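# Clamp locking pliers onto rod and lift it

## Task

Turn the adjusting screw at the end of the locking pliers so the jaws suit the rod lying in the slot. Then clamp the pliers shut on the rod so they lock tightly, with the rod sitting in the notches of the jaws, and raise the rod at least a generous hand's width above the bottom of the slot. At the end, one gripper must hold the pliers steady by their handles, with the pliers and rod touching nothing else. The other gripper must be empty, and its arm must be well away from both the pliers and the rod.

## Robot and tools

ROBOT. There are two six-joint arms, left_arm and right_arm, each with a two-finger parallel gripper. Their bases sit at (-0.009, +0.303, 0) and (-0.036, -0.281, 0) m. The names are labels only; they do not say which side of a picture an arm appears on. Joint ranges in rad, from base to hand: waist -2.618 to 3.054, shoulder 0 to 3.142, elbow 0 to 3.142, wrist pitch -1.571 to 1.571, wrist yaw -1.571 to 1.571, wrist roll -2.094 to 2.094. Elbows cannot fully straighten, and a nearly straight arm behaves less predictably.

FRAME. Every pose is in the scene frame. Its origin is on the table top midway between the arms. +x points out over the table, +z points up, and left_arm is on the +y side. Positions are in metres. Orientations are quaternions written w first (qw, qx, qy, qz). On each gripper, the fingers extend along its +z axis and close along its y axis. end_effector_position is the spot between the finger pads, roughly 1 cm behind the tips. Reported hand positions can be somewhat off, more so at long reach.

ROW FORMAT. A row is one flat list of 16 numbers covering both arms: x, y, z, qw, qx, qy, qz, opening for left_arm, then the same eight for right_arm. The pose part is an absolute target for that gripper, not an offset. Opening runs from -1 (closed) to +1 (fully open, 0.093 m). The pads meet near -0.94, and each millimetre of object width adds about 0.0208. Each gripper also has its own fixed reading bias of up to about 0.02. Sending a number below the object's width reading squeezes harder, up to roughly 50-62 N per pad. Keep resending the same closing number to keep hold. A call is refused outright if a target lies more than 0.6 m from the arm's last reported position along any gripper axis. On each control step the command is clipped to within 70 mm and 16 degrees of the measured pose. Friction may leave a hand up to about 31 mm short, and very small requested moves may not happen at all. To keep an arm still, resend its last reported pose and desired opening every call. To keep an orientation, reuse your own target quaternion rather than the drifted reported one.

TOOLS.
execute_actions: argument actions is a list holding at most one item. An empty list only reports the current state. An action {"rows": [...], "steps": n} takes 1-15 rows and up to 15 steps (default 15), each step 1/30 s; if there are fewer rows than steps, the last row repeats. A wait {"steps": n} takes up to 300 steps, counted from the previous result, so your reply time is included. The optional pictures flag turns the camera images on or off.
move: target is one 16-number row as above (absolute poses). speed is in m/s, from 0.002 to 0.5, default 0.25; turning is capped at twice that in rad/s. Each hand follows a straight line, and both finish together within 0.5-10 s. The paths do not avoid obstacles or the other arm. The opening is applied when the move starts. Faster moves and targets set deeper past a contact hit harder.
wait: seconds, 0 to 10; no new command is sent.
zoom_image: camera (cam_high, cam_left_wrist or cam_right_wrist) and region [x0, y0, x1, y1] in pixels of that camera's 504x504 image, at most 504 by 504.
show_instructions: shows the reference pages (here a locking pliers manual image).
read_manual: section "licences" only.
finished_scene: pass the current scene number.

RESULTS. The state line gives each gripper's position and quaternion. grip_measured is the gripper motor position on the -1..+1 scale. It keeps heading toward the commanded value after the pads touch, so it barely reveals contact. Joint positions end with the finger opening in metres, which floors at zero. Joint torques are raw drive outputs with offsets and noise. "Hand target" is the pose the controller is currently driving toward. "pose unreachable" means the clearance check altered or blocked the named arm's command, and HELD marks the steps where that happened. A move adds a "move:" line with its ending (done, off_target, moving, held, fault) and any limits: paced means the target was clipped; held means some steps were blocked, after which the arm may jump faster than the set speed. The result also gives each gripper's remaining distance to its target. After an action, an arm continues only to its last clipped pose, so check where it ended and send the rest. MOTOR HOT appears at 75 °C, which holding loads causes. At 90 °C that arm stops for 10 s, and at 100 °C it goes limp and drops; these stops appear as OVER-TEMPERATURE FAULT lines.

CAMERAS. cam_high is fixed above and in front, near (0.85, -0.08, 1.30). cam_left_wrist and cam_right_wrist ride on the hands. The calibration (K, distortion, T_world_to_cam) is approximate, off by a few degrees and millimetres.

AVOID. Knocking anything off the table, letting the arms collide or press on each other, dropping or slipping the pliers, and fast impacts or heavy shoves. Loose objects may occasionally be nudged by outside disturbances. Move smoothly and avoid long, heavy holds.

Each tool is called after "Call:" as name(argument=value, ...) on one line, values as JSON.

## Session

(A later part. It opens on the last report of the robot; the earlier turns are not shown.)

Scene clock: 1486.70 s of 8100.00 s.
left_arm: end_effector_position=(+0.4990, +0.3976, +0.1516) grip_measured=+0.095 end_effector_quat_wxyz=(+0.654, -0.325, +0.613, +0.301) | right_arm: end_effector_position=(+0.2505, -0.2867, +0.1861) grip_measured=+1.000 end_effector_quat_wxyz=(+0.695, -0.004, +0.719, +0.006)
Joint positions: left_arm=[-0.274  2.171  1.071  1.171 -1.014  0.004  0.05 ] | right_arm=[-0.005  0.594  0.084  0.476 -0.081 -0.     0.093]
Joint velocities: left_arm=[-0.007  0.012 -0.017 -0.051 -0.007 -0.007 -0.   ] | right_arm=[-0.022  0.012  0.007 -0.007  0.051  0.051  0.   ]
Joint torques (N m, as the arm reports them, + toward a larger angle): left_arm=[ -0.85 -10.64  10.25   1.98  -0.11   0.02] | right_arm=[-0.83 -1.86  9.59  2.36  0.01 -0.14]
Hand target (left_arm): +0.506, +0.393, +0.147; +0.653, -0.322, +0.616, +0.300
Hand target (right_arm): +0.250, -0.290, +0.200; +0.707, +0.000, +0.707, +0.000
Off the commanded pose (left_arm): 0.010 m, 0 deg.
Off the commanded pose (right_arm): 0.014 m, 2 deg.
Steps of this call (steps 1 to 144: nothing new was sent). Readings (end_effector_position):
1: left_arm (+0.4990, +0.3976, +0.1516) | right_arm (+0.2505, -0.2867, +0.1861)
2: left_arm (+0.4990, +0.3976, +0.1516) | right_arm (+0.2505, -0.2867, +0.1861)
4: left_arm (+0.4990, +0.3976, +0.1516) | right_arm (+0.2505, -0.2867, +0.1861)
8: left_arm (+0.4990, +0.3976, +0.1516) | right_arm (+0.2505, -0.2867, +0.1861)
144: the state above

Call:
move(target=[0.500,0.398,0.143,0.652,-0.322,0.615,0.300,0.3,0.25,-0.29,0.2,0.707,0,0.707,0,1], speed=0.005)

Scene clock: 1497.13 s of 8100.00 s.
left_arm: end_effector_position=(+0.4985, +0.3980, +0.1518) grip_measured=+0.300 end_effector_quat_wxyz=(+0.654, -0.326, +0.612, +0.302) | right_arm: end_effector_position=(+0.2505, -0.2867, +0.1861) grip_measured=+1.000 end_effector_quat_wxyz=(+0.695, -0.004, +0.719, +0.006)
Joint positions: left_arm=[-0.274  2.171  1.071  1.173 -1.017  0.004  0.06 ] | right_arm=[-0.005  0.594  0.084  0.476 -0.081 -0.     0.093]
Joint velocities: left_arm=[ 0.002  0.007  0.007 -0.022  0.007 -0.081  0.   ] | right_arm=[ 0.022 -0.017 -0.007  0.007  0.022  0.037  0.   ]
Joint torques (N m, as the arm reports them, + toward a larger angle): left_arm=[ -0.2  -11.08   7.13   2.24   0.02   0.01] | right_arm=[-0.88 -1.91  9.58  2.35  0.01 -0.14]
Hand target (left_arm): +0.500, +0.398, +0.143; +0.653, -0.323, +0.616, +0.300
Hand target (right_arm): +0.250, -0.290, +0.200; +0.707, +0.000, +0.707, +0.000
Off the commanded pose (left_arm): 0.009 m, 1 deg.
Off the commanded pose (right_arm): 0.014 m, 2 deg.
move: off_target (right_arm)
camera_calibration (this result's frames):
cam_left_wrist: T_world_to_cam=[[0.809896, -0.583397, 0.0609595, -0.180568], [-0.183512, -0.350716, -0.918326, 0.407945], [0.557128, 0.732562, -0.391104, -0.427631], [0, 0, 0, 1]] pos_world=[0.45935, 0.350996, 0.218385]
cam_right_wrist: T_world_to_cam=[[0.0301269, -0.999294, 0.0224576, -0.299133], [-0.456658, -0.0337464, -0.889002, 0.310129], [0.889132, 0.0165274, -0.457352, -0.0496068], [0, 0, 0, 1]] pos_world=[0.194742, -0.287636, 0.259736]

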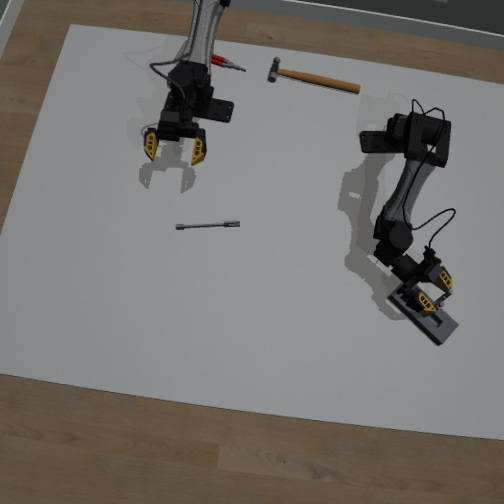

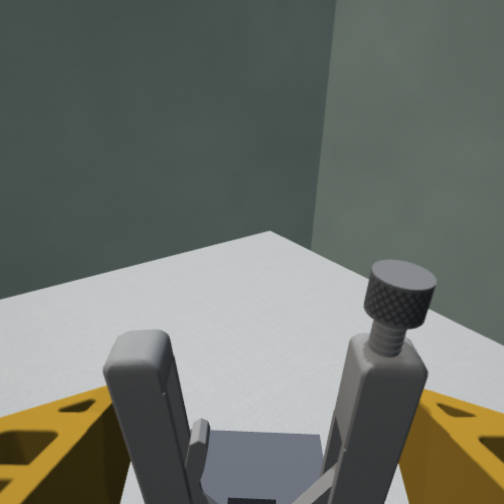

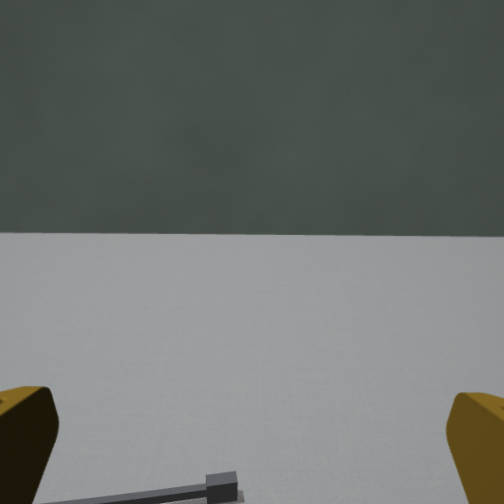

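Call:
move(target=[0.491,0.405,0.145,0.652,-0.322,0.615,0.300,0.32,0.25,-0.29,0.2,0.707,0,0.707,0,1], speed=0.005)

Scene clock: 1503.10 s of 8100.00 s.
left_arm: end_effector_position=(+0.4972, +0.3993, +0.1514) grip_measured=+0.320 end_effector_quat_wxyz=(+0.660, -0.324, +0.610, +0.296) | right_arm: end_effector_position=(+0.2505, -0.2867, +0.1861) grip_measured=+1.000 end_effector_quat_wxyz=(+0.695, -0.004, +0.719, +0.006)
Joint positions: left_arm=[-0.268  2.171  1.055  1.201 -0.999  0.004  0.061] | right_arm=[-0.005  0.594  0.084  0.476 -0.081 -0.     0.093]
Joint velocities: left_arm=[-0.017 -0.007 -0.017 -0.051  0.037 -0.037  0.001] | right_arm=[ 0.012  0.007 -0.002 -0.051 -0.007  0.037  0.   ]
Joint torques (N m, as the arm reports them, + toward a larger angle): left_arm=[  0.55 -13.74   4.24   2.13   0.    -0.02] | right_arm=[-0.84 -1.86  9.57  2.34  0.01 -0.14]
Hand target (left_arm): +0.491, +0.405, +0.145; +0.653, -0.323, +0.616, +0.301
Hand target (right_arm): +0.250, -0.290, +0.200; +0.707, +0.000, +0.707, +0.000
Off the commanded pose (left_arm): 0.011 m, 1 deg.
Off the commanded pose (right_arm): 0.014 m, 2 deg.
move: off_target (left_arm, right_arm)
camera_calibration (this result's frames):
cam_left_wrist: T_world_to_cam=[[0.801487, -0.593821, 0.0706791, -0.171881], [-0.176723, -0.348104, -0.920648, 0.403717], [0.571304, 0.725396, -0.383942, -0.433286], [0, 0, 0, 1]] pos_world=[0.456644, 0.352773, 0.217472]
cam_right_wrist: T_world_to_cam=[[0.0301269, -0.999294, 0.0224576, -0.299133], [-0.456658, -0.0337464, -0.889002, 0.310129], [0.889132, 0.0165274, -0.457352, -0.0496068], [0, 0, 0, 1]] pos_world=[0.194742, -0.287636, 0.259736]

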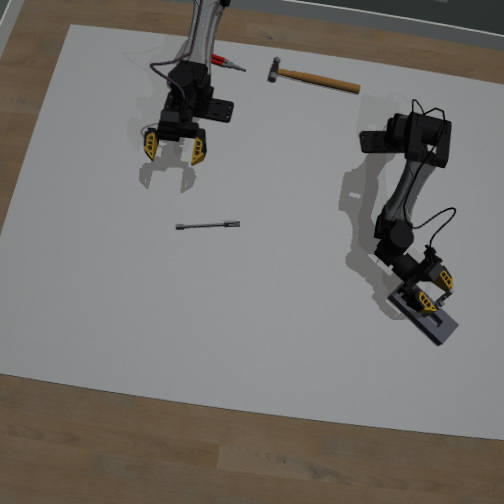

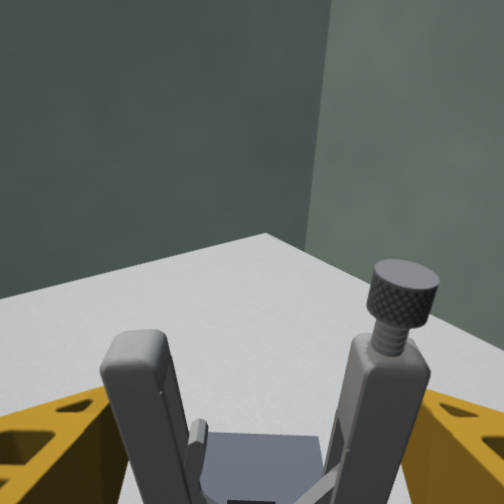

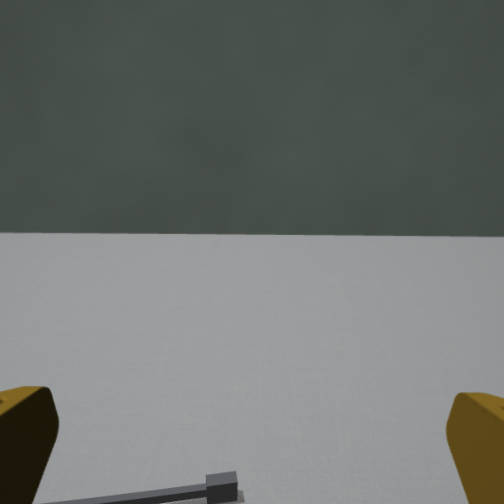

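Call:
move(target=[0.488,0.411,0.147,0.652,-0.322,0.615,0.300,0.34,0.25,-0.29,0.2,0.707,0,0.707,0,1], speed=0.005)

Scene clock: 1509.10 s of 8100.00 s.
left_arm: end_effector_position=(+0.4968, +0.4019, +0.1515) grip_measured=+0.341 end_effector_quat_wxyz=(+0.662, -0.319, +0.613, +0.290) | right_arm: end_effector_position=(+0.2505, -0.2867, +0.1861) grip_measured=+1.000 end_effector_quat_wxyz=(+0.695, -0.004, +0.719, +0.006)
Joint positions: left_arm=[-0.258  2.163  1.041  1.202 -0.972 -0.002  0.062] | right_arm=[-0.005  0.594  0.084  0.476 -0.081 -0.     0.093]
Joint velocities: left_arm=[ 0.002 -0.007  0.012 -0.037 -0.051  0.022 -0.   ] | right_arm=[-0.012  0.007  0.007  0.007 -0.022 -0.081  0.   ]
Joint torques (N m, as the arm reports them, + toward a larger angle): left_arm=[  0.94 -14.19   4.14   2.12  -0.13   0.06] | right_arm=[-0.81 -1.85  9.59  2.35  0.   -0.14]
Hand target (left_arm): +0.488, +0.411, +0.147; +0.653, -0.322, +0.616, +0.301
Hand target (right_arm): +0.250, -0.290, +0.200; +0.707, +0.000, +0.707, +0.000
Off the commanded pose (left_arm): 0.013 m, 2 deg.
Off the commanded pose (right_arm): 0.014 m, 2 deg.
move: off_target (left_arm, right_arm)
camera_calibration (this result's frames):
cam_left_wrist: T_world_to_cam=[[0.791469, -0.606947, 0.0720477, -0.159954], [-0.181757, -0.346266, -0.920361, 0.406343], [0.583558, 0.715342, -0.384376, -0.436963], [0, 0, 0, 1]] pos_world=[0.455448, 0.356197, 0.217548]
cam_right_wrist: T_world_to_cam=[[0.0301269, -0.999294, 0.0224576, -0.299133], [-0.456658, -0.0337464, -0.889002, 0.310129], [0.889132, 0.0165274, -0.457352, -0.0496068], [0, 0, 0, 1]] pos_world=[0.194742, -0.287636, 0.259736]

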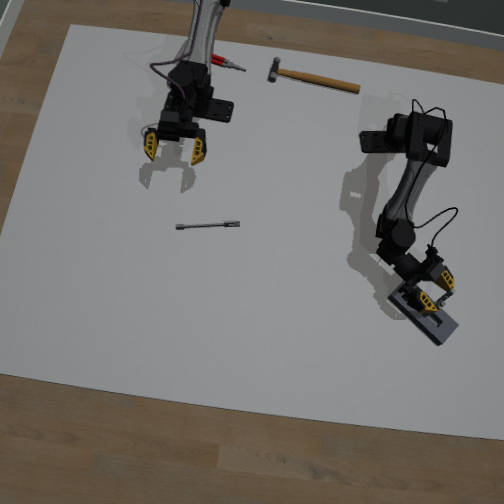

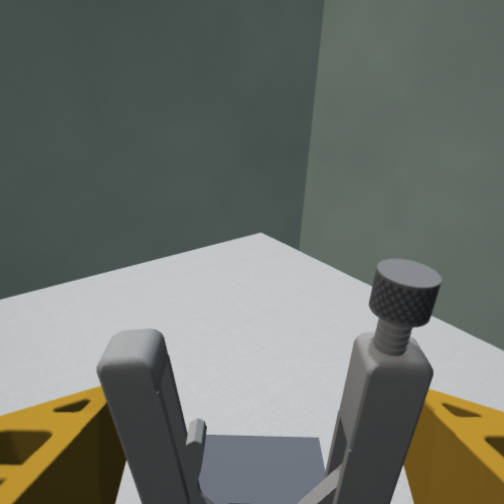

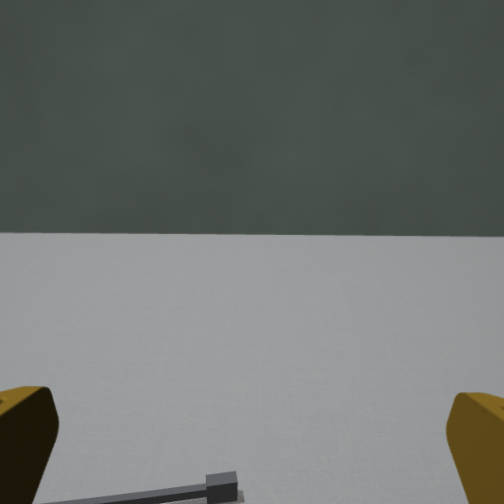

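Call:
execute_actions(actions=[{"rows":[[0.497,0.402,0.149,0.652,-0.322,0.615,0.300,0.32,0.25,-0.29,0.2,0.707,0,0.707,0,1],[0.497,0.402,0.149,0.652,-0.322,0.615,0.300,0.30,0.25,-0.29,0.2,0.707,0,0.707,0,1],[0.498,0.401,0.149,0.652,-0.322,0.615,0.300,0.28,0.25,-0.29,0.2,0.707,0,0.707,0,1],[0.498,0.401,0.149,0.652,-0.322,0.615,0.300,0.26,0.25,-0.29,0.2,0.707,0,0.707,0,1],[0.499,0.400,0.149,0.652,-0.322,0.615,0.300,0.24,0.25,-0.29,0.2,0.707,0,0.707,0,1],[0.499,0.400,0.149,0.652,-0.322,0.615,0.300,0.22,0.25,-0.29,0.2,0.707,0,0.707,0,1],[0.499,0.400,0.149,0.652,-0.322,0.615,0.300,0.20,0.25,-0.29,0.2,0.707,0,0.707,0,1]],"steps":15}], pictures=false)

Call:
execute_actions(actions=[{"rows":[[0.500,0.399,0.149,0.652,-0.322,0.615,0.300,0.18,0.25,-0.29,0.2,0.707,0,0.707,0,1],[0.500,0.399,0.149,0.652,-0.322,0.615,0.300,0.16,0.25,-0.29,0.2,0.707,0,0.707,0,1],[0.500,0.399,0.149,0.652,-0.322,0.615,0.300,0.13,0.25,-0.29,0.2,0.707,0,0.707,0,1]],"steps":15}], pictures=false)

Call:
execute_actions(actions=[{"rows":[[0.500,0.399,0.149,0.652,-0.322,0.615,0.300,0.115,0.25,-0.29,0.2,0.707,0,0.707,0,1],[0.500,0.399,0.149,0.652,-0.322,0.615,0.300,0.10,0.25,-0.29,0.2,0.707,0,0.707,0,1],[0.500,0.399,0.149,0.652,-0.322,0.615,0.300,0.08,0.25,-0.29,0.2,0.707,0,0.707,0,1]],"steps":15}])

Scene clock: 1517.47 s of 8100.00 s.
left_arm: end_effector_position=(+0.4959, +0.4017, +0.1513) grip_measured=+0.208 end_effector_quat_wxyz=(+0.661, -0.322, +0.612, +0.291) | right_arm: end_effector_position=(+0.2505, -0.2867, +0.1861) grip_measured=+1.000 end_effector_quat_wxyz=(+0.695, -0.004, +0.719, +0.006)
Joint positions: left_arm=[-0.26   2.163  1.041  1.202 -0.981 -0.003  0.055] | right_arm=[-0.005  0.594  0.084  0.476 -0.081 -0.     0.093]
Joint velocities: left_arm=[ 0.007  0.002 -0.007 -0.022 -0.022 -0.022  0.   ] | right_arm=[-0.017 -0.012 -0.002  0.022 -0.037  0.11   0.   ]
Joint torques (N m, as the arm reports them, + toward a larger angle): left_arm=[ -0.85 -11.99   9.53   1.78  -0.3    0.1 ] | right_arm=[-0.84 -1.91  9.58  2.34  0.01 -0.13]
Hand target (left_arm): +0.499, +0.400, +0.149; +0.653, -0.322, +0.616, +0.300
Hand target (right_arm): +0.250, -0.290, +0.200; +0.707, +0.000, +0.707, +0.000
Off the commanded pose (left_arm): 0.004 m, 1 deg.
Off the commanded pose (right_arm): 0.014 m, 2 deg.
Steps of this call (steps 1 to 236: nothing new was sent; steps 237 to 251: all 15 steps of this action). Readings (end_effector_position):
237: left_arm (+0.4967, +0.4020, +0.1514) | right_arm (+0.2505, -0.2867, +0.1861)
238: left_arm (+0.4966, +0.4021, +0.1514) | right_arm (+0.2505, -0.2867, +0.1861)
240: left_arm (+0.4964, +0.4023, +0.1514) | right_arm (+0.2505, -0.2867, +0.1861)
244: left_arm (+0.4961, +0.4016, +0.1513) | right_arm (+0.2505, -0.2867, +0.1861)
251: the state above

Scene clock: 1517.97 s of 8100.00 s.
left_arm: end_effector_position=(+0.4957, +0.4019, +0.1513) grip_measured=+0.143 end_effector_quat_wxyz=(+0.661, -0.322, +0.611, +0.292) | right_arm: end_effector_position=(+0.2505, -0.2867, +0.1861) grip_measured=+1.000 end_effector_quat_wxyz=(+0.695, -0.004, +0.719, +0.006)
Joint positions: left_arm=[-0.26   2.163  1.041  1.202 -0.983 -0.003  0.052] | right_arm=[-0.005  0.594  0.084  0.476 -0.081 -0.     0.093]
Joint velocities: left_arm=[-0.017 -0.017 -0.012 -0.007  0.037 -0.051 -0.001] | right_arm=[ 0.007  0.007 -0.007 -0.007  0.007  0.037  0.   ]
Joint torques (N m, as the arm reports them, + toward a larger angle): left_arm=[ -0.93 -11.75   9.98   1.75  -0.3    0.09] | right_arm=[-0.86 -1.92  9.58  2.34  0.   -0.13]
Hand target (left_arm): +0.500, +0.399, +0.149; +0.653, -0.322, +0.616, +0.300
Hand target (right_arm): +0.250, -0.290, +0.200; +0.707, +0.000, +0.707, +0.000
Off the commanded pose (left_arm): 0.006 m, 1 deg.
Off the commanded pose (right_arm): 0.014 m, 2 deg.
Steps of this call (steps 1 to 15: all 15 steps of this action). Readings (end_effector_position):
1: left_arm (+0.4959, +0.4017, +0.1513) | right_arm (+0.2505, -0.2867, +0.1861)
2: left_arm (+0.4958, +0.4018, +0.1513) | right_arm (+0.2505, -0.2867, +0.1861)
4: left_arm (+0.4957, +0.4019, +0.1513) | right_arm (+0.2505, -0.2867, +0.1861)
8: left_arm (+0.4957, +0.4019, +0.1513) | right_arm (+0.2505, -0.2867, +0.1861)
15: the state above

Scene clock: 1518.47 s of 8100.00 s.
left_arm: end_effector_position=(+0.4964, +0.4023, +0.1518) grip_measured=+0.095 end_effector_quat_wxyz=(+0.659, -0.323, +0.612, +0.294) | right_arm: end_effector_position=(+0.2505, -0.2867, +0.1861) grip_measured=+1.000 end_effector_quat_wxyz=(+0.695, -0.004, +0.719, +0.006)
Joint positions: left_arm=[-0.26   2.163  1.047  1.192 -0.987 -0.003  0.05 ] | right_arm=[-0.005  0.594  0.084  0.476 -0.081 -0.     0.093]
Joint velocities: left_arm=[-0.002 -0.012  0.002 -0.007 -0.066 -0.022  0.   ] | right_arm=[-0.012  0.022 -0.017 -0.022 -0.095 -0.066  0.   ]
Joint torques (N m, as the arm reports them, + toward a larger angle): left_arm=[ -0.9  -11.81   9.29   1.86  -0.25   0.1 ] | right_arm=[-0.8  -1.88  9.58  2.34  0.   -0.14]
Hand target (left_arm): +0.500, +0.399, +0.149; +0.653, -0.322, +0.616, +0.300
Hand target (right_arm): +0.250, -0.290, +0.200; +0.707, +0.000, +0.707, +0.000
Off the commanded pose (left_arm): 0.006 m, 1 deg.
Off the commanded pose (right_arm): 0.014 m, 2 deg.
Steps of this call (steps 1 to 15: all 15 steps of this action). Readings (end_effector_position):
1: left_arm (+0.4957, +0.4019, +0.1513) | right_arm (+0.2505, -0.2867, +0.1861)
2: left_arm (+0.4957, +0.4019, +0.1514) | right_arm (+0.2505, -0.2867, +0.1861)
4: left_arm (+0.4961, +0.4021, +0.1518) | right_arm (+0.2505, -0.2867, +0.1861)
8: left_arm (+0.4963, +0.4022, +0.1517) | right_arm (+0.2505, -0.2867, +0.1861)
15: the state above
camera_calibration (this result's frames):
cam_left_wrist: T_world_to_cam=[[0.799431, -0.596594, 0.0706145, -0.167359], [-0.180039, -0.350058, -0.919264, 0.407167], [0.573146, 0.722174, -0.387257, -0.433994], [0, 0, 0, 1]] pos_world=[0.45584, 0.356105, 0.218045]
cam_right_wrist: T_world_to_cam=[[0.0301269, -0.999294, 0.0224576, -0.299133], [-0.456658, -0.0337464, -0.889002, 0.310129], [0.889132, 0.0165274, -0.457352, -0.0496068], [0, 0, 0, 1]] pos_world=[0.194742, -0.287636, 0.259736]

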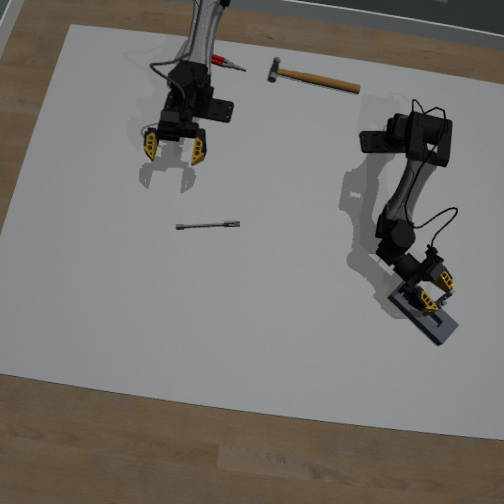

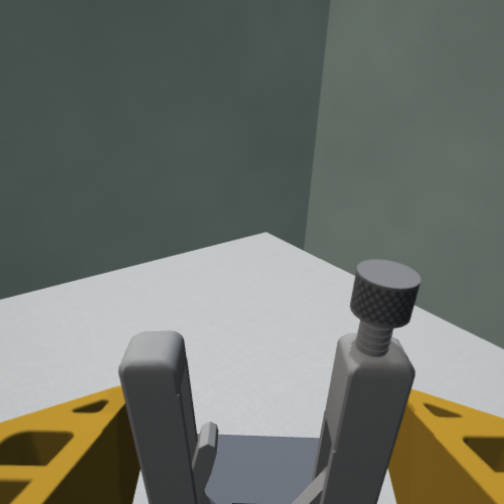

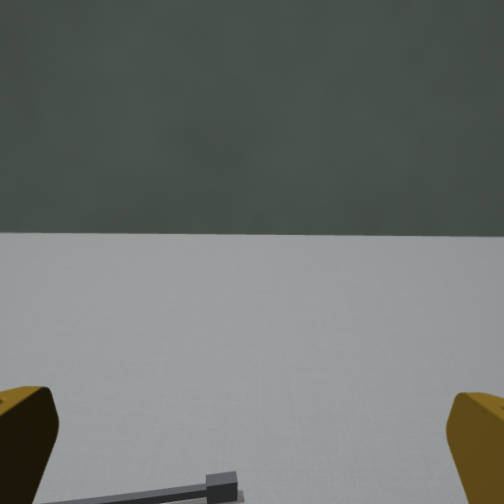

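Call:
execute_actions(actions=[{"rows":[[0.500,0.399,0.149,0.652,-0.322,0.615,0.300,0.06,0.25,-0.29,0.2,0.707,0,0.707,0,1],[0.500,0.399,0.149,0.652,-0.322,0.615,0.300,0.04,0.25,-0.29,0.2,0.707,0,0.707,0,1]],"steps":15}])

Scene clock: 1533.07 s of 8100.00 s.
left_arm: end_effector_position=(+0.4964, +0.4023, +0.1518) grip_measured=+0.058 end_effector_quat_wxyz=(+0.659, -0.323, +0.612, +0.294) | right_arm: end_effector_position=(+0.2505, -0.2867, +0.1861) grip_measured=+1.000 end_effector_quat_wxyz=(+0.695, -0.004, +0.719, +0.006)
Joint positions: left_arm=[-0.26   2.163  1.047  1.192 -0.987 -0.003  0.048] | right_arm=[-0.005  0.594  0.084  0.476 -0.081 -0.     0.093]
Joint velocities: left_arm=[-0.012 -0.007 -0.002 -0.007 -0.007 -0.081  0.   ] | right_arm=[-0.007 -0.012  0.002 -0.022 -0.037 -0.022  0.   ]
Joint torques (N m, as the arm reports them, + toward a larger angle): left_arm=[ -0.89 -11.7    9.48   1.89  -0.24   0.1 ] | right_arm=[-0.87 -1.89  9.61  2.35  0.01 -0.14]
Hand target (left_arm): +0.500, +0.399, +0.149; +0.653, -0.322, +0.616, +0.300
Hand target (right_arm): +0.250, -0.290, +0.200; +0.707, +0.000, +0.707, +0.000
Off the commanded pose (left_arm): 0.006 m, 1 deg.
Off the commanded pose (right_arm): 0.014 m, 2 deg.
Steps of this call (steps 1 to 423: nothing new was sent; steps 424 to 438: all 15 steps of this action). Readings (end_effector_position):
424: left_arm (+0.4964, +0.4023, +0.1518) | right_arm (+0.2505, -0.2867, +0.1861)
425: left_arm (+0.4964, +0.4023, +0.1518) | right_arm (+0.2505, -0.2867, +0.1861)
427: left_arm (+0.4964, +0.4023, +0.1518) | right_arm (+0.2505, -0.2867, +0.1861)
431: left_arm (+0.4964, +0.4023, +0.1518) | right_arm (+0.2505, -0.2867, +0.1861)
438: the state above
camera_calibration (this result's frames):
cam_left_wrist: T_world_to_cam=[[0.799431, -0.596594, 0.0706145, -0.167359], [-0.180039, -0.350058, -0.919264, 0.407167], [0.573146, 0.722174, -0.387257, -0.433994], [0, 0, 0, 1]] pos_world=[0.45584, 0.356105, 0.218045]
cam_right_wrist: T_world_to_cam=[[0.0301269, -0.999294, 0.0224576, -0.299133], [-0.456658, -0.0337464, -0.889002, 0.310129], [0.889132, 0.0165274, -0.457352, -0.0496068], [0, 0, 0, 1]] pos_world=[0.194742, -0.287636, 0.259736]

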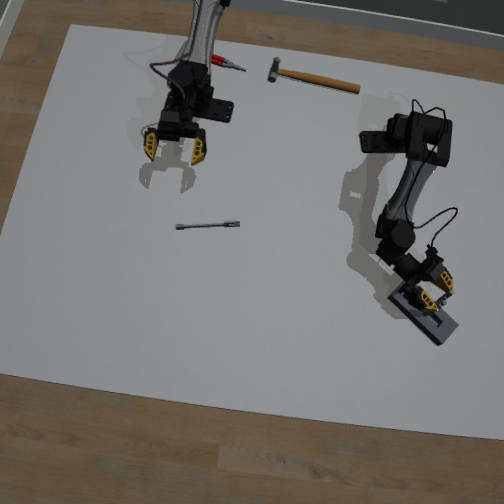

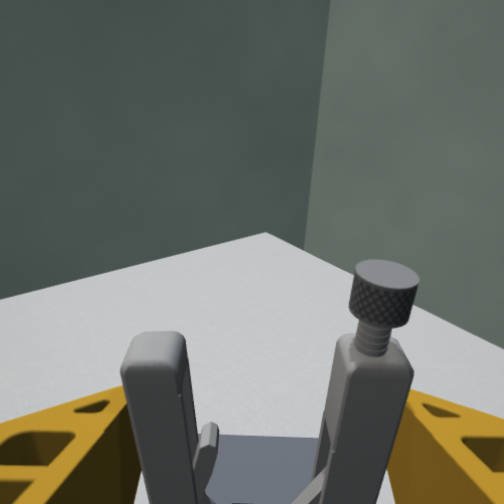

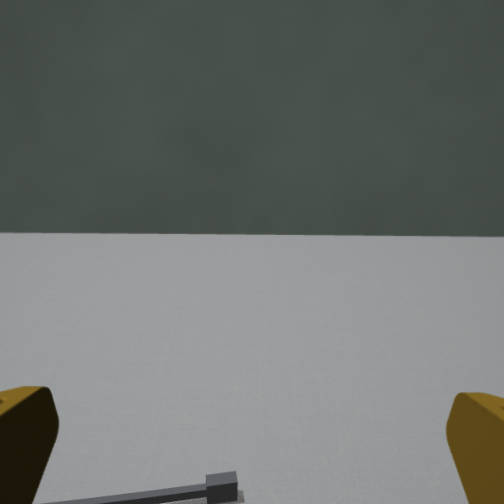

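Call:
execute_actions(actions=[{"rows":[[0.496,0.402,0.15,0.652,-0.322,0.615,0.300,0.15,0.25,-0.29,0.2,0.707,0,0.707,0,1],[0.496,0.402,0.15,0.652,-0.322,0.615,0.300,0.22,0.25,-0.29,0.2,0.707,0,0.707,0,1],[0.496,0.402,0.15,0.652,-0.322,0.615,0.300,0.28,0.25,-0.29,0.2,0.707,0,0.707,0,1],[0.496,0.402,0.15,0.652,-0.322,0.615,0.300,0.33,0.25,-0.29,0.2,0.707,0,0.707,0,1],[0.495,0.403,0.15,0.652,-0.322,0.615,0.300,0.38,0.25,-0.29,0.2,0.707,0,0.707,0,1],[0.495,0.403,0.15,0.652,-0.322,0.615,0.300,0.43,0.25,-0.29,0.2,0.707,0,0.707,0,1],[0.494,0.404,0.15,0.652,-0.322,0.615,0.300,0.48,0.25,-0.29,0.2,0.707,0,0.707,0,1],[0.494,0.404,0.15,0.652,-0.322,0.615,0.300,0.53,0.25,-0.29,0.2,0.707,0,0.707,0,1],[0.493,0.405,0.15,0.652,-0.322,0.615,0.300,0.58,0.25,-0.29,0.2,0.707,0,0.707,0,1],[0.493,0.405,0.15,0.652,-0.322,0.615,0.300,0.64,0.25,-0.29,0.2,0.707,0,0.707,0,1],[0.493,0.405,0.15,0.652,-0.322,0.615,0.300,0.7,0.25,-0.29,0.2,0.707,0,0.707,0,1],[0.493,0.405,0.15,0.652,-0.322,0.615,0.300,0.8,0.25,-0.29,0.2,0.707,0,0.707,0,1],[0.493,0.405,0.15,0.652,-0.322,0.615,0.300,0.9,0.25,-0.29,0.2,0.707,0,0.707,0,1],[0.493,0.405,0.15,0.652,-0.322,0.615,0.300,1,0.25,-0.29,0.2,0.707,0,0.707,0,1]],"steps":15}], pictures=false)

Call:
move(target=[0.465,0.370,0.152,0.652,-0.322,0.615,0.300,1,0.25,-0.29,0.2,0.707,0,0.707,0,1], speed=0.03)

Scene clock: 1558.10 s of 8100.00 s.
left_arm: end_effector_position=(+0.4958, +0.4028, +0.1513) grip_measured=+1.000 end_effector_quat_wxyz=(+0.658, -0.325, +0.612, +0.296) | right_arm: end_effector_position=(+0.2505, -0.2867, +0.1861) grip_measured=+1.000 end_effector_quat_wxyz=(+0.695, -0.004, +0.719, +0.006)
Joint positions: left_arm=[-0.26   2.163  1.047  1.189 -0.992 -0.003  0.093] | right_arm=[-0.005  0.594  0.084  0.476 -0.081 -0.     0.093]
Joint velocities: left_arm=[-0.007  0.002  0.017  0.081 -0.037  0.037  0.   ] | right_arm=[-0.007  0.002  0.017 -0.037  0.037 -0.022  0.   ]
Joint torques (N m, as the arm reports them, + toward a larger angle): left_arm=[ -0.01 -13.75   5.95   2.    -0.08   0.04] | right_arm=[-0.83 -1.91  9.53  2.35  0.   -0.14]
Hand target (left_arm): +0.493, +0.405, +0.150; +0.653, -0.322, +0.616, +0.301
Hand target (right_arm): +0.250, -0.290, +0.200; +0.707, +0.000, +0.707, +0.000
Off the commanded pose (left_arm): 0.004 m, 1 deg.
Off the commanded pose (right_arm): 0.014 m, 2 deg.
Steps of this call (steps 1 to 736: nothing new was sent; steps 737 to 751: all 15 steps of this action). Readings (end_effector_position):
737: left_arm (+0.4964, +0.4023, +0.1518) | right_arm (+0.2505, -0.2867, +0.1861)
738: left_arm (+0.4963, +0.4024, +0.1518) | right_arm (+0.2505, -0.2867, +0.1861)
740: left_arm (+0.4957, +0.4029, +0.1517) | right_arm (+0.2505, -0.2867, +0.1861)
744: left_arm (+0.4959, +0.4027, +0.1514) | right_arm (+0.2505, -0.2867, +0.1861)
751: the state above

Scene clock: 1560.10 s of 8100.00 s.
left_arm: end_effector_position=(+0.4720, +0.3715, +0.1519) grip_measured=+1.000 end_effector_quat_wxyz=(+0.655, -0.327, +0.614, +0.296) | right_arm: end_effector_position=(+0.2505, -0.2867, +0.1861) grip_measured=+1.000 end_effector_quat_wxyz=(+0.695, -0.004, +0.719, +0.006)
Joint positions: left_arm=[-0.347  2.107  0.957  1.219 -1.083 -0.003  0.093] | right_arm=[-0.005  0.594  0.084  0.476 -0.081 -0.     0.093]
Joint velocities: left_arm=[ 0.002  0.002  0.022 -0.037  0.051 -0.007  0.   ] | right_arm=[ 0.002  0.012 -0.002 -0.066 -0.037  0.081  0.   ]
Joint torques (N m, as the arm reports them, + toward a larger angle): left_arm=[ -0.86 -13.52   4.17   2.14  -0.17   0.14] | right_arm=[-0.82 -1.86  9.58  2.34  0.   -0.14]
Hand target (left_arm): +0.466, +0.369, +0.151; +0.652, -0.323, +0.617, +0.299
Hand target (right_arm): +0.250, -0.290, +0.200; +0.707, +0.000, +0.707, +0.000
Off the commanded pose (left_arm): 0.007 m, 1 deg.
Off the commanded pose (right_arm): 0.014 m, 2 deg.
move: off_target (right_arm)
camera_calibration (this result's frames):
cam_left_wrist: T_world_to_cam=[[0.805066, -0.589347, 0.0673761, -0.171001], [-0.184773, -0.357082, -0.915615, 0.396428], [0.563673, 0.724681, -0.39637, -0.392824], [0, 0, 0, 1]] pos_world=[0.43234, 0.325451, 0.218793]
cam_right_wrist: T_world_to_cam=[[0.0301269, -0.999294, 0.0224576, -0.299133], [-0.456658, -0.0337464, -0.889002, 0.310129], [0.889132, 0.0165274, -0.457352, -0.0496068], [0, 0, 0, 1]] pos_world=[0.194742, -0.287636, 0.259736]

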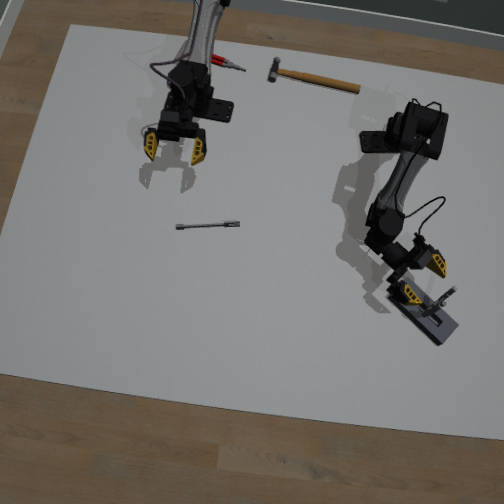

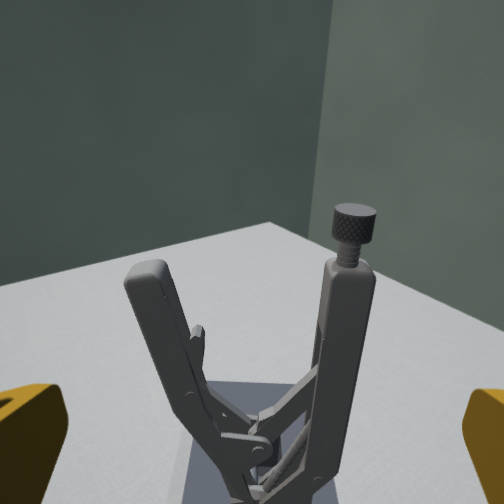

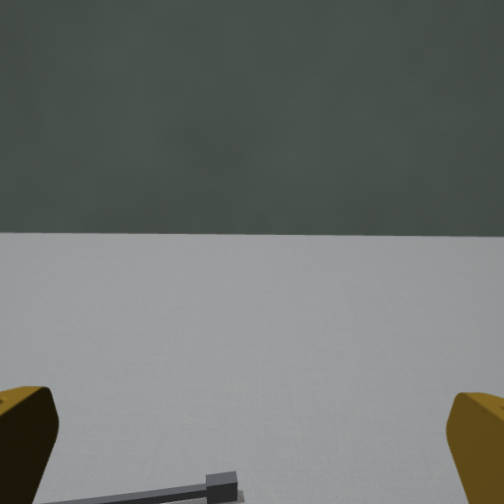

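Call:
move(target=[0.468,0.372,0.199,0.712,-0.1222,0.6833,0.09,-0.4,0.25,-0.29,0.2,0.707,0,0.707,0,1], speed=0.06)

Scene clock: 1568.43 s of 8100.00 s.
left_arm: end_effector_position=(+0.4735, +0.3694, +0.2094) grip_measured=-0.399 end_effector_quat_wxyz=(+0.725, -0.116, +0.672, +0.095) | right_arm: end_effector_position=(+0.2505, -0.2867, +0.1861) grip_measured=+1.000 end_effector_quat_wxyz=(+0.695, -0.004, +0.719, +0.006)
Joint positions: left_arm=[-0.127  1.768  0.733  1.106 -0.251 -0.023  0.026] | right_arm=[-0.005  0.594  0.084  0.476 -0.081 -0.     0.093]
Joint velocities: left_arm=[-0.012 -0.022 -0.027 -0.022  0.022 -0.095  0.001] | right_arm=[-0.002 -0.002 -0.002 -0.051  0.051  0.022  0.   ]
Joint torques (N m, as the arm reports them, + toward a larger angle): left_arm=[  0.33 -11.14   5.35   2.39  -0.02  -0.06] | right_arm=[-0.81 -1.93  9.57  2.34 -0.01 -0.13]
Hand target (left_arm): +0.468, +0.372, +0.202; +0.716, -0.119, +0.681, +0.094
Hand target (right_arm): +0.250, -0.290, +0.200; +0.707, +0.000, +0.707, +0.000
Off the commanded pose (left_arm): 0.012 m, 2 deg.
Off the commanded pose (right_arm): 0.014 m, 2 deg.
move: off_target (left_arm, right_arm)
camera_calibration (this result's frames):
cam_left_wrist: T_world_to_cam=[[0.32, -0.946343, 0.0451144, 0.188869], [-0.329834, -0.155918, -0.931074, 0.446179], [0.888149, 0.283064, -0.36203, -0.367062], [0, 0, 0, 1]] pos_world=[0.412732, 0.352204, 0.274018]
cam_right_wrist: T_world_to_cam=[[0.0301269, -0.999294, 0.0224576, -0.299133], [-0.456658, -0.0337464, -0.889002, 0.310129], [0.889132, 0.0165274, -0.457352, -0.0496068], [0, 0, 0, 1]] pos_world=[0.194742, -0.287636, 0.259736]

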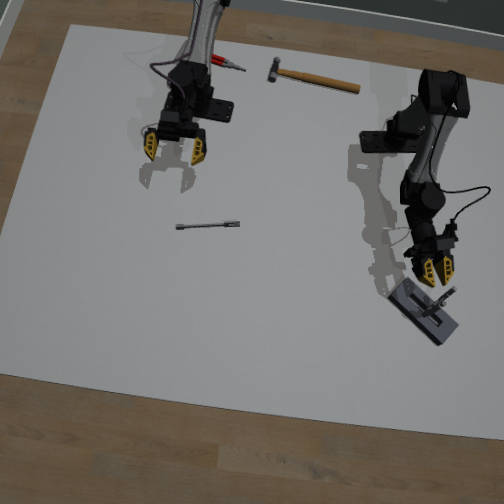

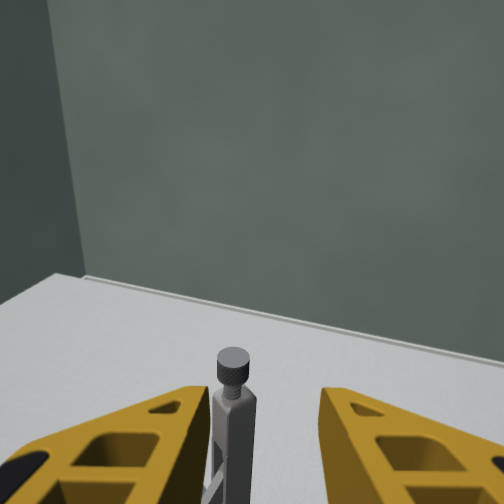

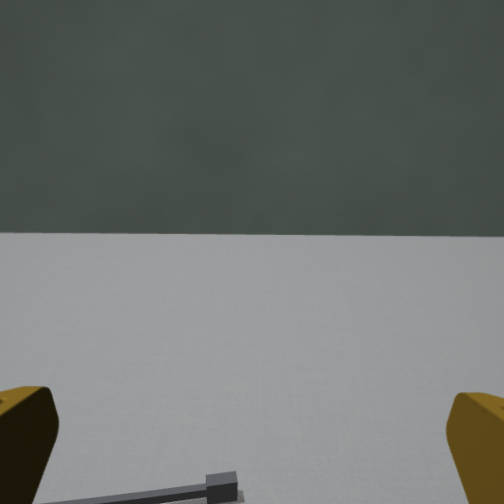

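Call:
move(target=[0.497,0.392,0.192,0.712,-0.1222,0.6833,0.09,-0.4,0.25,-0.29,0.2,0.707,0,0.707,0,1], speed=0.02)

Scene clock: 1577.00 s of 8100.00 s.
left_arm: end_effector_position=(+0.4913, +0.3883, +0.1935) grip_measured=-0.399 end_effector_quat_wxyz=(+0.715, -0.118, +0.683, +0.093) | right_arm: end_effector_position=(+0.2505, -0.2867, +0.1861) grip_measured=+1.000 end_effector_quat_wxyz=(+0.695, -0.004, +0.719, +0.006)
Joint positions: left_arm=[-0.073  1.853  0.801  1.091 -0.197 -0.034  0.026] | right_arm=[-0.005  0.594  0.084  0.476 -0.081 -0.     0.093]
Joint velocities: left_arm=[ 0.002  0.002  0.007 -0.007  0.037  0.022 -0.   ] | right_arm=[-0.007 -0.012 -0.007 -0.007 -0.051 -0.022  0.   ]
Joint torques (N m, as the arm reports them, + toward a larger angle): left_arm=[ 0.38 -8.84 10.39  2.44 -0.04 -0.05] | right_arm=[-0.86 -1.85  9.52  2.35  0.   -0.14]
Hand target (left_arm): +0.497, +0.392, +0.192; +0.713, -0.122, +0.684, +0.091
Hand target (right_arm): +0.250, -0.290, +0.200; +0.707, +0.000, +0.707, +0.000
Off the commanded pose (left_arm): 0.007 m, 1 deg.
Off the commanded pose (right_arm): 0.014 m, 2 deg.
move: off_target (right_arm)
camera_calibration (this result's frames):
cam_left_wrist: T_world_to_cam=[[0.319351, -0.946535, 0.0456816, 0.20203], [-0.356802, -0.16476, -0.919536, 0.454679], [0.877899, 0.277356, -0.390341, -0.381192], [0, 0, 0, 1]] pos_world=[0.43236, 0.371867, 0.26007]
cam_right_wrist: T_world_to_cam=[[0.0301269, -0.999294, 0.0224576, -0.299133], [-0.456658, -0.0337464, -0.889002, 0.310129], [0.889132, 0.0165274, -0.457352, -0.0496068], [0, 0, 0, 1]] pos_world=[0.194742, -0.287636, 0.259736]

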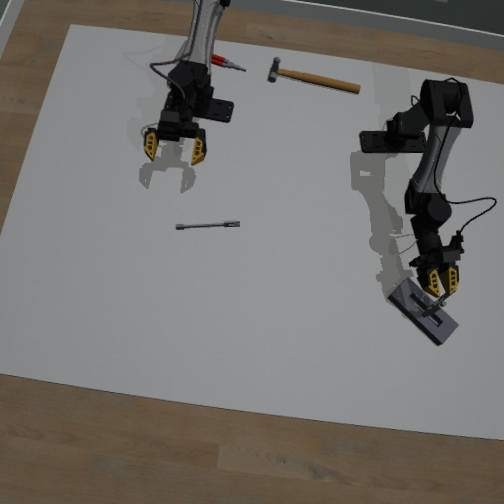

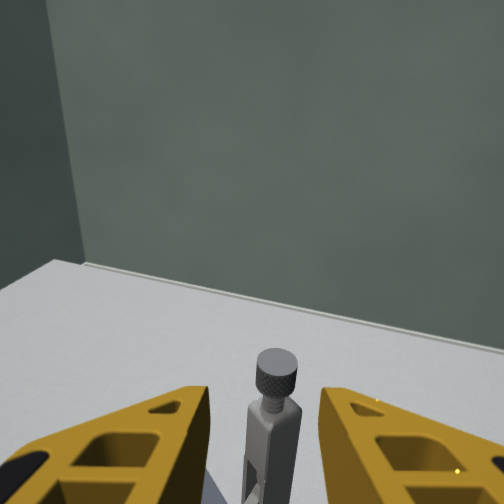

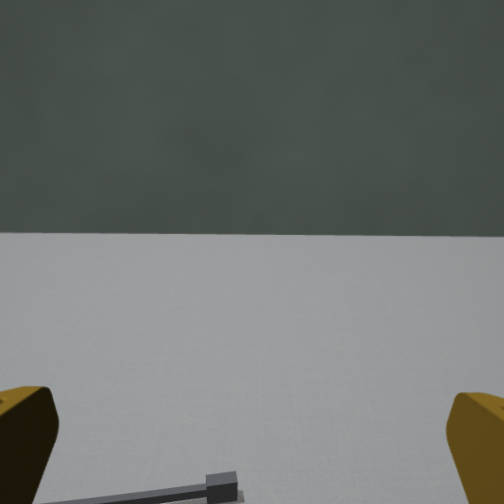

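Call:
move(target=[0.497,0.389,0.204,0.712,-0.1222,0.6833,0.09,-0.4,0.25,-0.29,0.2,0.707,0,0.707,0,1], speed=0.02)

Call:
move(target=[0.511,0.392,0.203,0.712,-0.1222,0.6833,0.09,-0.4,0.25,-0.29,0.2,0.707,0,0.707,0,1], speed=0.01)

Scene clock: 1584.93 s of 8100.00 s.
left_arm: end_effector_position=(+0.4916, +0.3881, +0.1819) grip_measured=-0.399 end_effector_quat_wxyz=(+0.698, -0.118, +0.701, +0.093) | right_arm: end_effector_position=(+0.2505, -0.2867, +0.1861) grip_measured=+1.000 end_effector_quat_wxyz=(+0.695, -0.004, +0.719, +0.006)
Joint positions: left_arm=[-0.073  1.853  0.802  1.042 -0.195 -0.036  0.026] | right_arm=[-0.005  0.594  0.084  0.476 -0.081 -0.     0.093]
Joint velocities: left_arm=[ 0.002 -0.007 -0.002 -0.022  0.037 -0.022 -0.   ] | right_arm=[ 0.012  0.002  0.007 -0.022 -0.037 -0.007  0.   ]
Joint torques (N m, as the arm reports them, + toward a larger angle): left_arm=[ -0.49 -12.61  11.54   2.45  -0.15  -0.06] | right_arm=[-0.84 -1.86  9.53  2.35  0.01 -0.13]
Hand target (left_arm): +0.496, +0.389, +0.204; +0.713, -0.122, +0.684, +0.090
Hand target (right_arm): +0.250, -0.290, +0.200; +0.707, +0.000, +0.707, +0.000
Off the commanded pose (left_arm): 0.023 m, 3 deg.
Off the commanded pose (right_arm): 0.014 m, 2 deg.
move: off_target (left_arm, right_arm)
camera_calibration (this result's frames):
cam_left_wrist: T_world_to_cam=[[0.320222, -0.946642, 0.0364189, 0.203613], [-0.40079, -0.170209, -0.90022, 0.46431], [0.858385, 0.273674, -0.433909, -0.366997], [0, 0, 0, 1]] pos_world=[0.435914, 0.372216, 0.251323]
cam_right_wrist: T_world_to_cam=[[0.0301269, -0.999294, 0.0224576, -0.299133], [-0.456658, -0.0337464, -0.889002, 0.310129], [0.889132, 0.0165274, -0.457352, -0.0496068], [0, 0, 0, 1]] pos_world=[0.194742, -0.287636, 0.259736]

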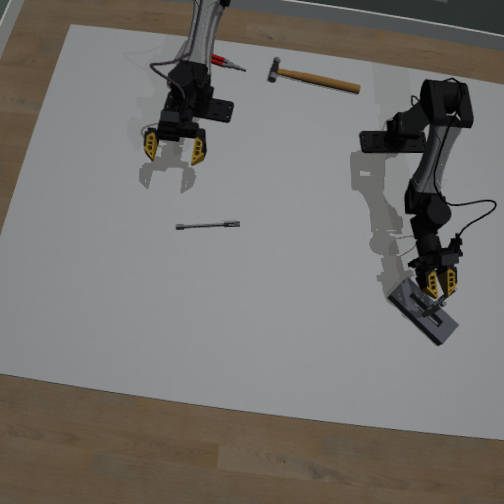

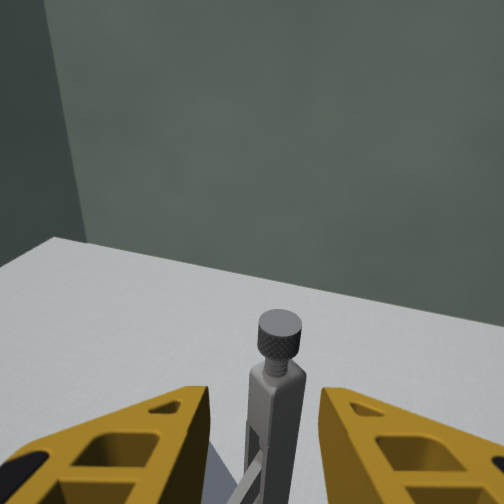

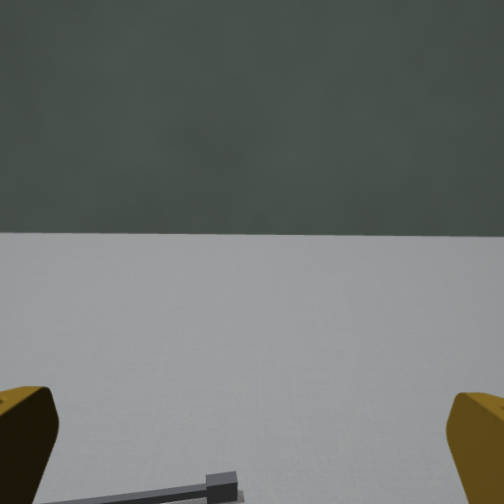

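Scene clock: 1588.03 s of 8100.00 s.
left_arm: end_effector_position=(+0.5039, +0.3894, +0.2084) grip_measured=-0.399 end_effector_quat_wxyz=(+0.718, -0.118, +0.680, +0.091) | right_arm: end_effector_position=(+0.2505, -0.2867, +0.1861) grip_measured=+1.000 end_effector_quat_wxyz=(+0.695, -0.004, +0.719, +0.006)
Joint positions: left_arm=[-0.073  1.853  0.873  1.027 -0.195 -0.036  0.026] | right_arm=[-0.005  0.594  0.084  0.476 -0.081 -0.     0.093]
Joint velocities: left_arm=[-0.022 -0.007  0.002  0.007  0.037  0.037  0.001] | right_arm=[-0.012  0.002 -0.002 -0.095 -0.022  0.051  0.   ]
Joint torques (N m, as the arm reports them, + toward a larger angle): left_arm=[-0.03 -8.34 10.77  2.41 -0.11 -0.06] | right_arm=[-0.83 -1.89  9.56  2.35 -0.01 -0.13]
Hand target (left_arm): +0.510, +0.392, +0.203; +0.713, -0.123, +0.684, +0.090
Hand target (right_arm): +0.250, -0.290, +0.200; +0.707, +0.000, +0.707, +0.000
Off the commanded pose (left_arm): 0.009 m, 1 deg.
Off the commanded pose (right_arm): 0.014 m, 2 deg.
move: off_target (right_arm)
camera_calibration (this result's frames):
cam_left_wrist: T_world_to_cam=[[0.317787, -0.94688, 0.0492928, 0.198544], [-0.349152, -0.165198, -0.922389, 0.469983], [0.881535, 0.275912, -0.383103, -0.389558], [0, 0, 0, 1]] pos_world=[0.44441, 0.373122, 0.274479]
cam_right_wrist: T_world_to_cam=[[0.0301269, -0.999294, 0.0224576, -0.299133], [-0.456658, -0.0337464, -0.889002, 0.310129], [0.889132, 0.0165274, -0.457352, -0.0496068], [0, 0, 0, 1]] pos_world=[0.194742, -0.287636, 0.259736]

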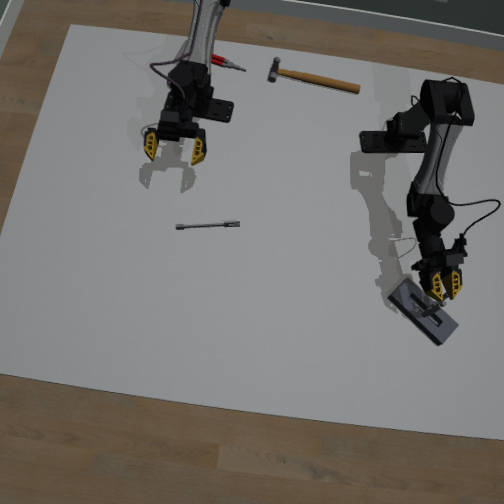

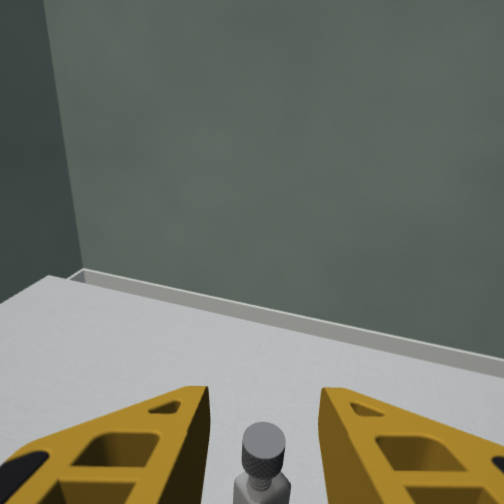

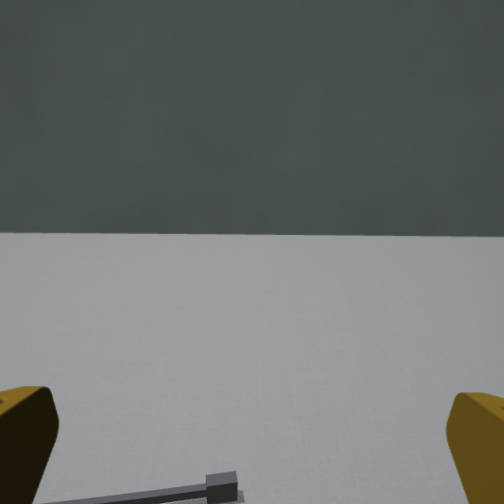

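Call:
move(target=[0.513,0.392,0.200,0.712,-0.1222,0.6833,0.09,-0.4,0.25,-0.29,0.2,0.707,0,0.707,0,1], speed=0.004)

Scene clock: 1595.97 s of 8100.00 s.
left_arm: end_effector_position=(+0.5060, +0.3896, +0.1964) grip_measured=-0.399 end_effector_quat_wxyz=(+0.709, -0.118, +0.689, +0.092) | right_arm: end_effector_position=(+0.2505, -0.2867, +0.1861) grip_measured=+1.000 end_effector_quat_wxyz=(+0.695, -0.004, +0.719, +0.006)
Joint positions: left_arm=[-0.073  1.877  0.873  1.026 -0.195 -0.036  0.026] | right_arm=[-0.005  0.594  0.084  0.476 -0.081 -0.     0.093]
Joint velocities: left_arm=[-0.012 -0.002 -0.007 -0.051 -0.007 -0.007 -0.   ] | right_arm=[ 0.002  0.002  0.012 -0.007  0.081 -0.037  0.   ]
Joint torques (N m, as the arm reports them, + toward a larger angle): left_arm=[-0.17 -9.18 11.38  2.53 -0.08 -0.06] | right_arm=[-0.84 -1.89  9.58  2.35  0.   -0.13]
Hand target (left_arm): +0.513, +0.392, +0.200; +0.713, -0.122, +0.684, +0.090
Hand target (right_arm): +0.250, -0.290, +0.200; +0.707, +0.000, +0.707, +0.000
Off the commanded pose (left_arm): 0.008 m, 1 deg.
Off the commanded pose (right_arm): 0.014 m, 2 deg.
move: off_target (right_arm)
camera_calibration (this result's frames):
cam_left_wrist: T_world_to_cam=[[0.318919, -0.946763, 0.0439439, 0.199107], [-0.371442, -0.167508, -0.913221, 0.470055], [0.871964, 0.274921, -0.405088, -0.38652], [0, 0, 0, 1]] pos_world=[0.44813, 0.373507, 0.26394]
cam_right_wrist: T_world_to_cam=[[0.0301269, -0.999294, 0.0224576, -0.299133], [-0.456658, -0.0337464, -0.889002, 0.310129], [0.889132, 0.0165274, -0.457352, -0.0496068], [0, 0, 0, 1]] pos_world=[0.194742, -0.287636, 0.259736]

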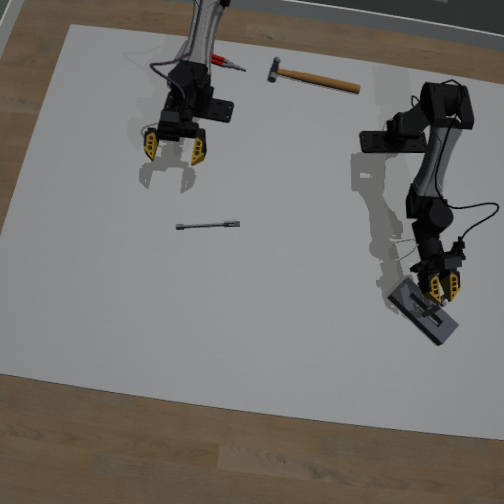

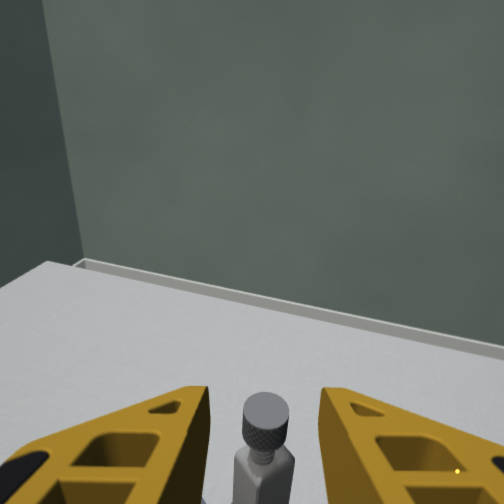

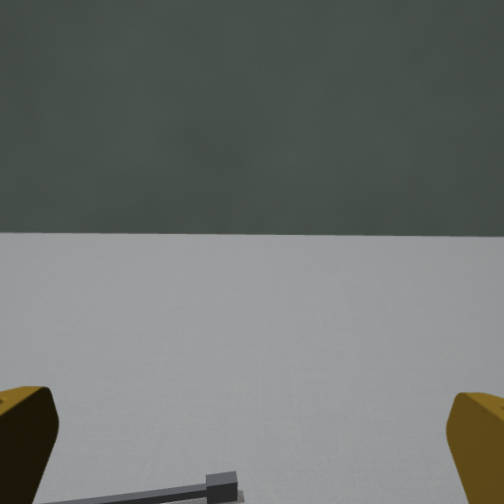

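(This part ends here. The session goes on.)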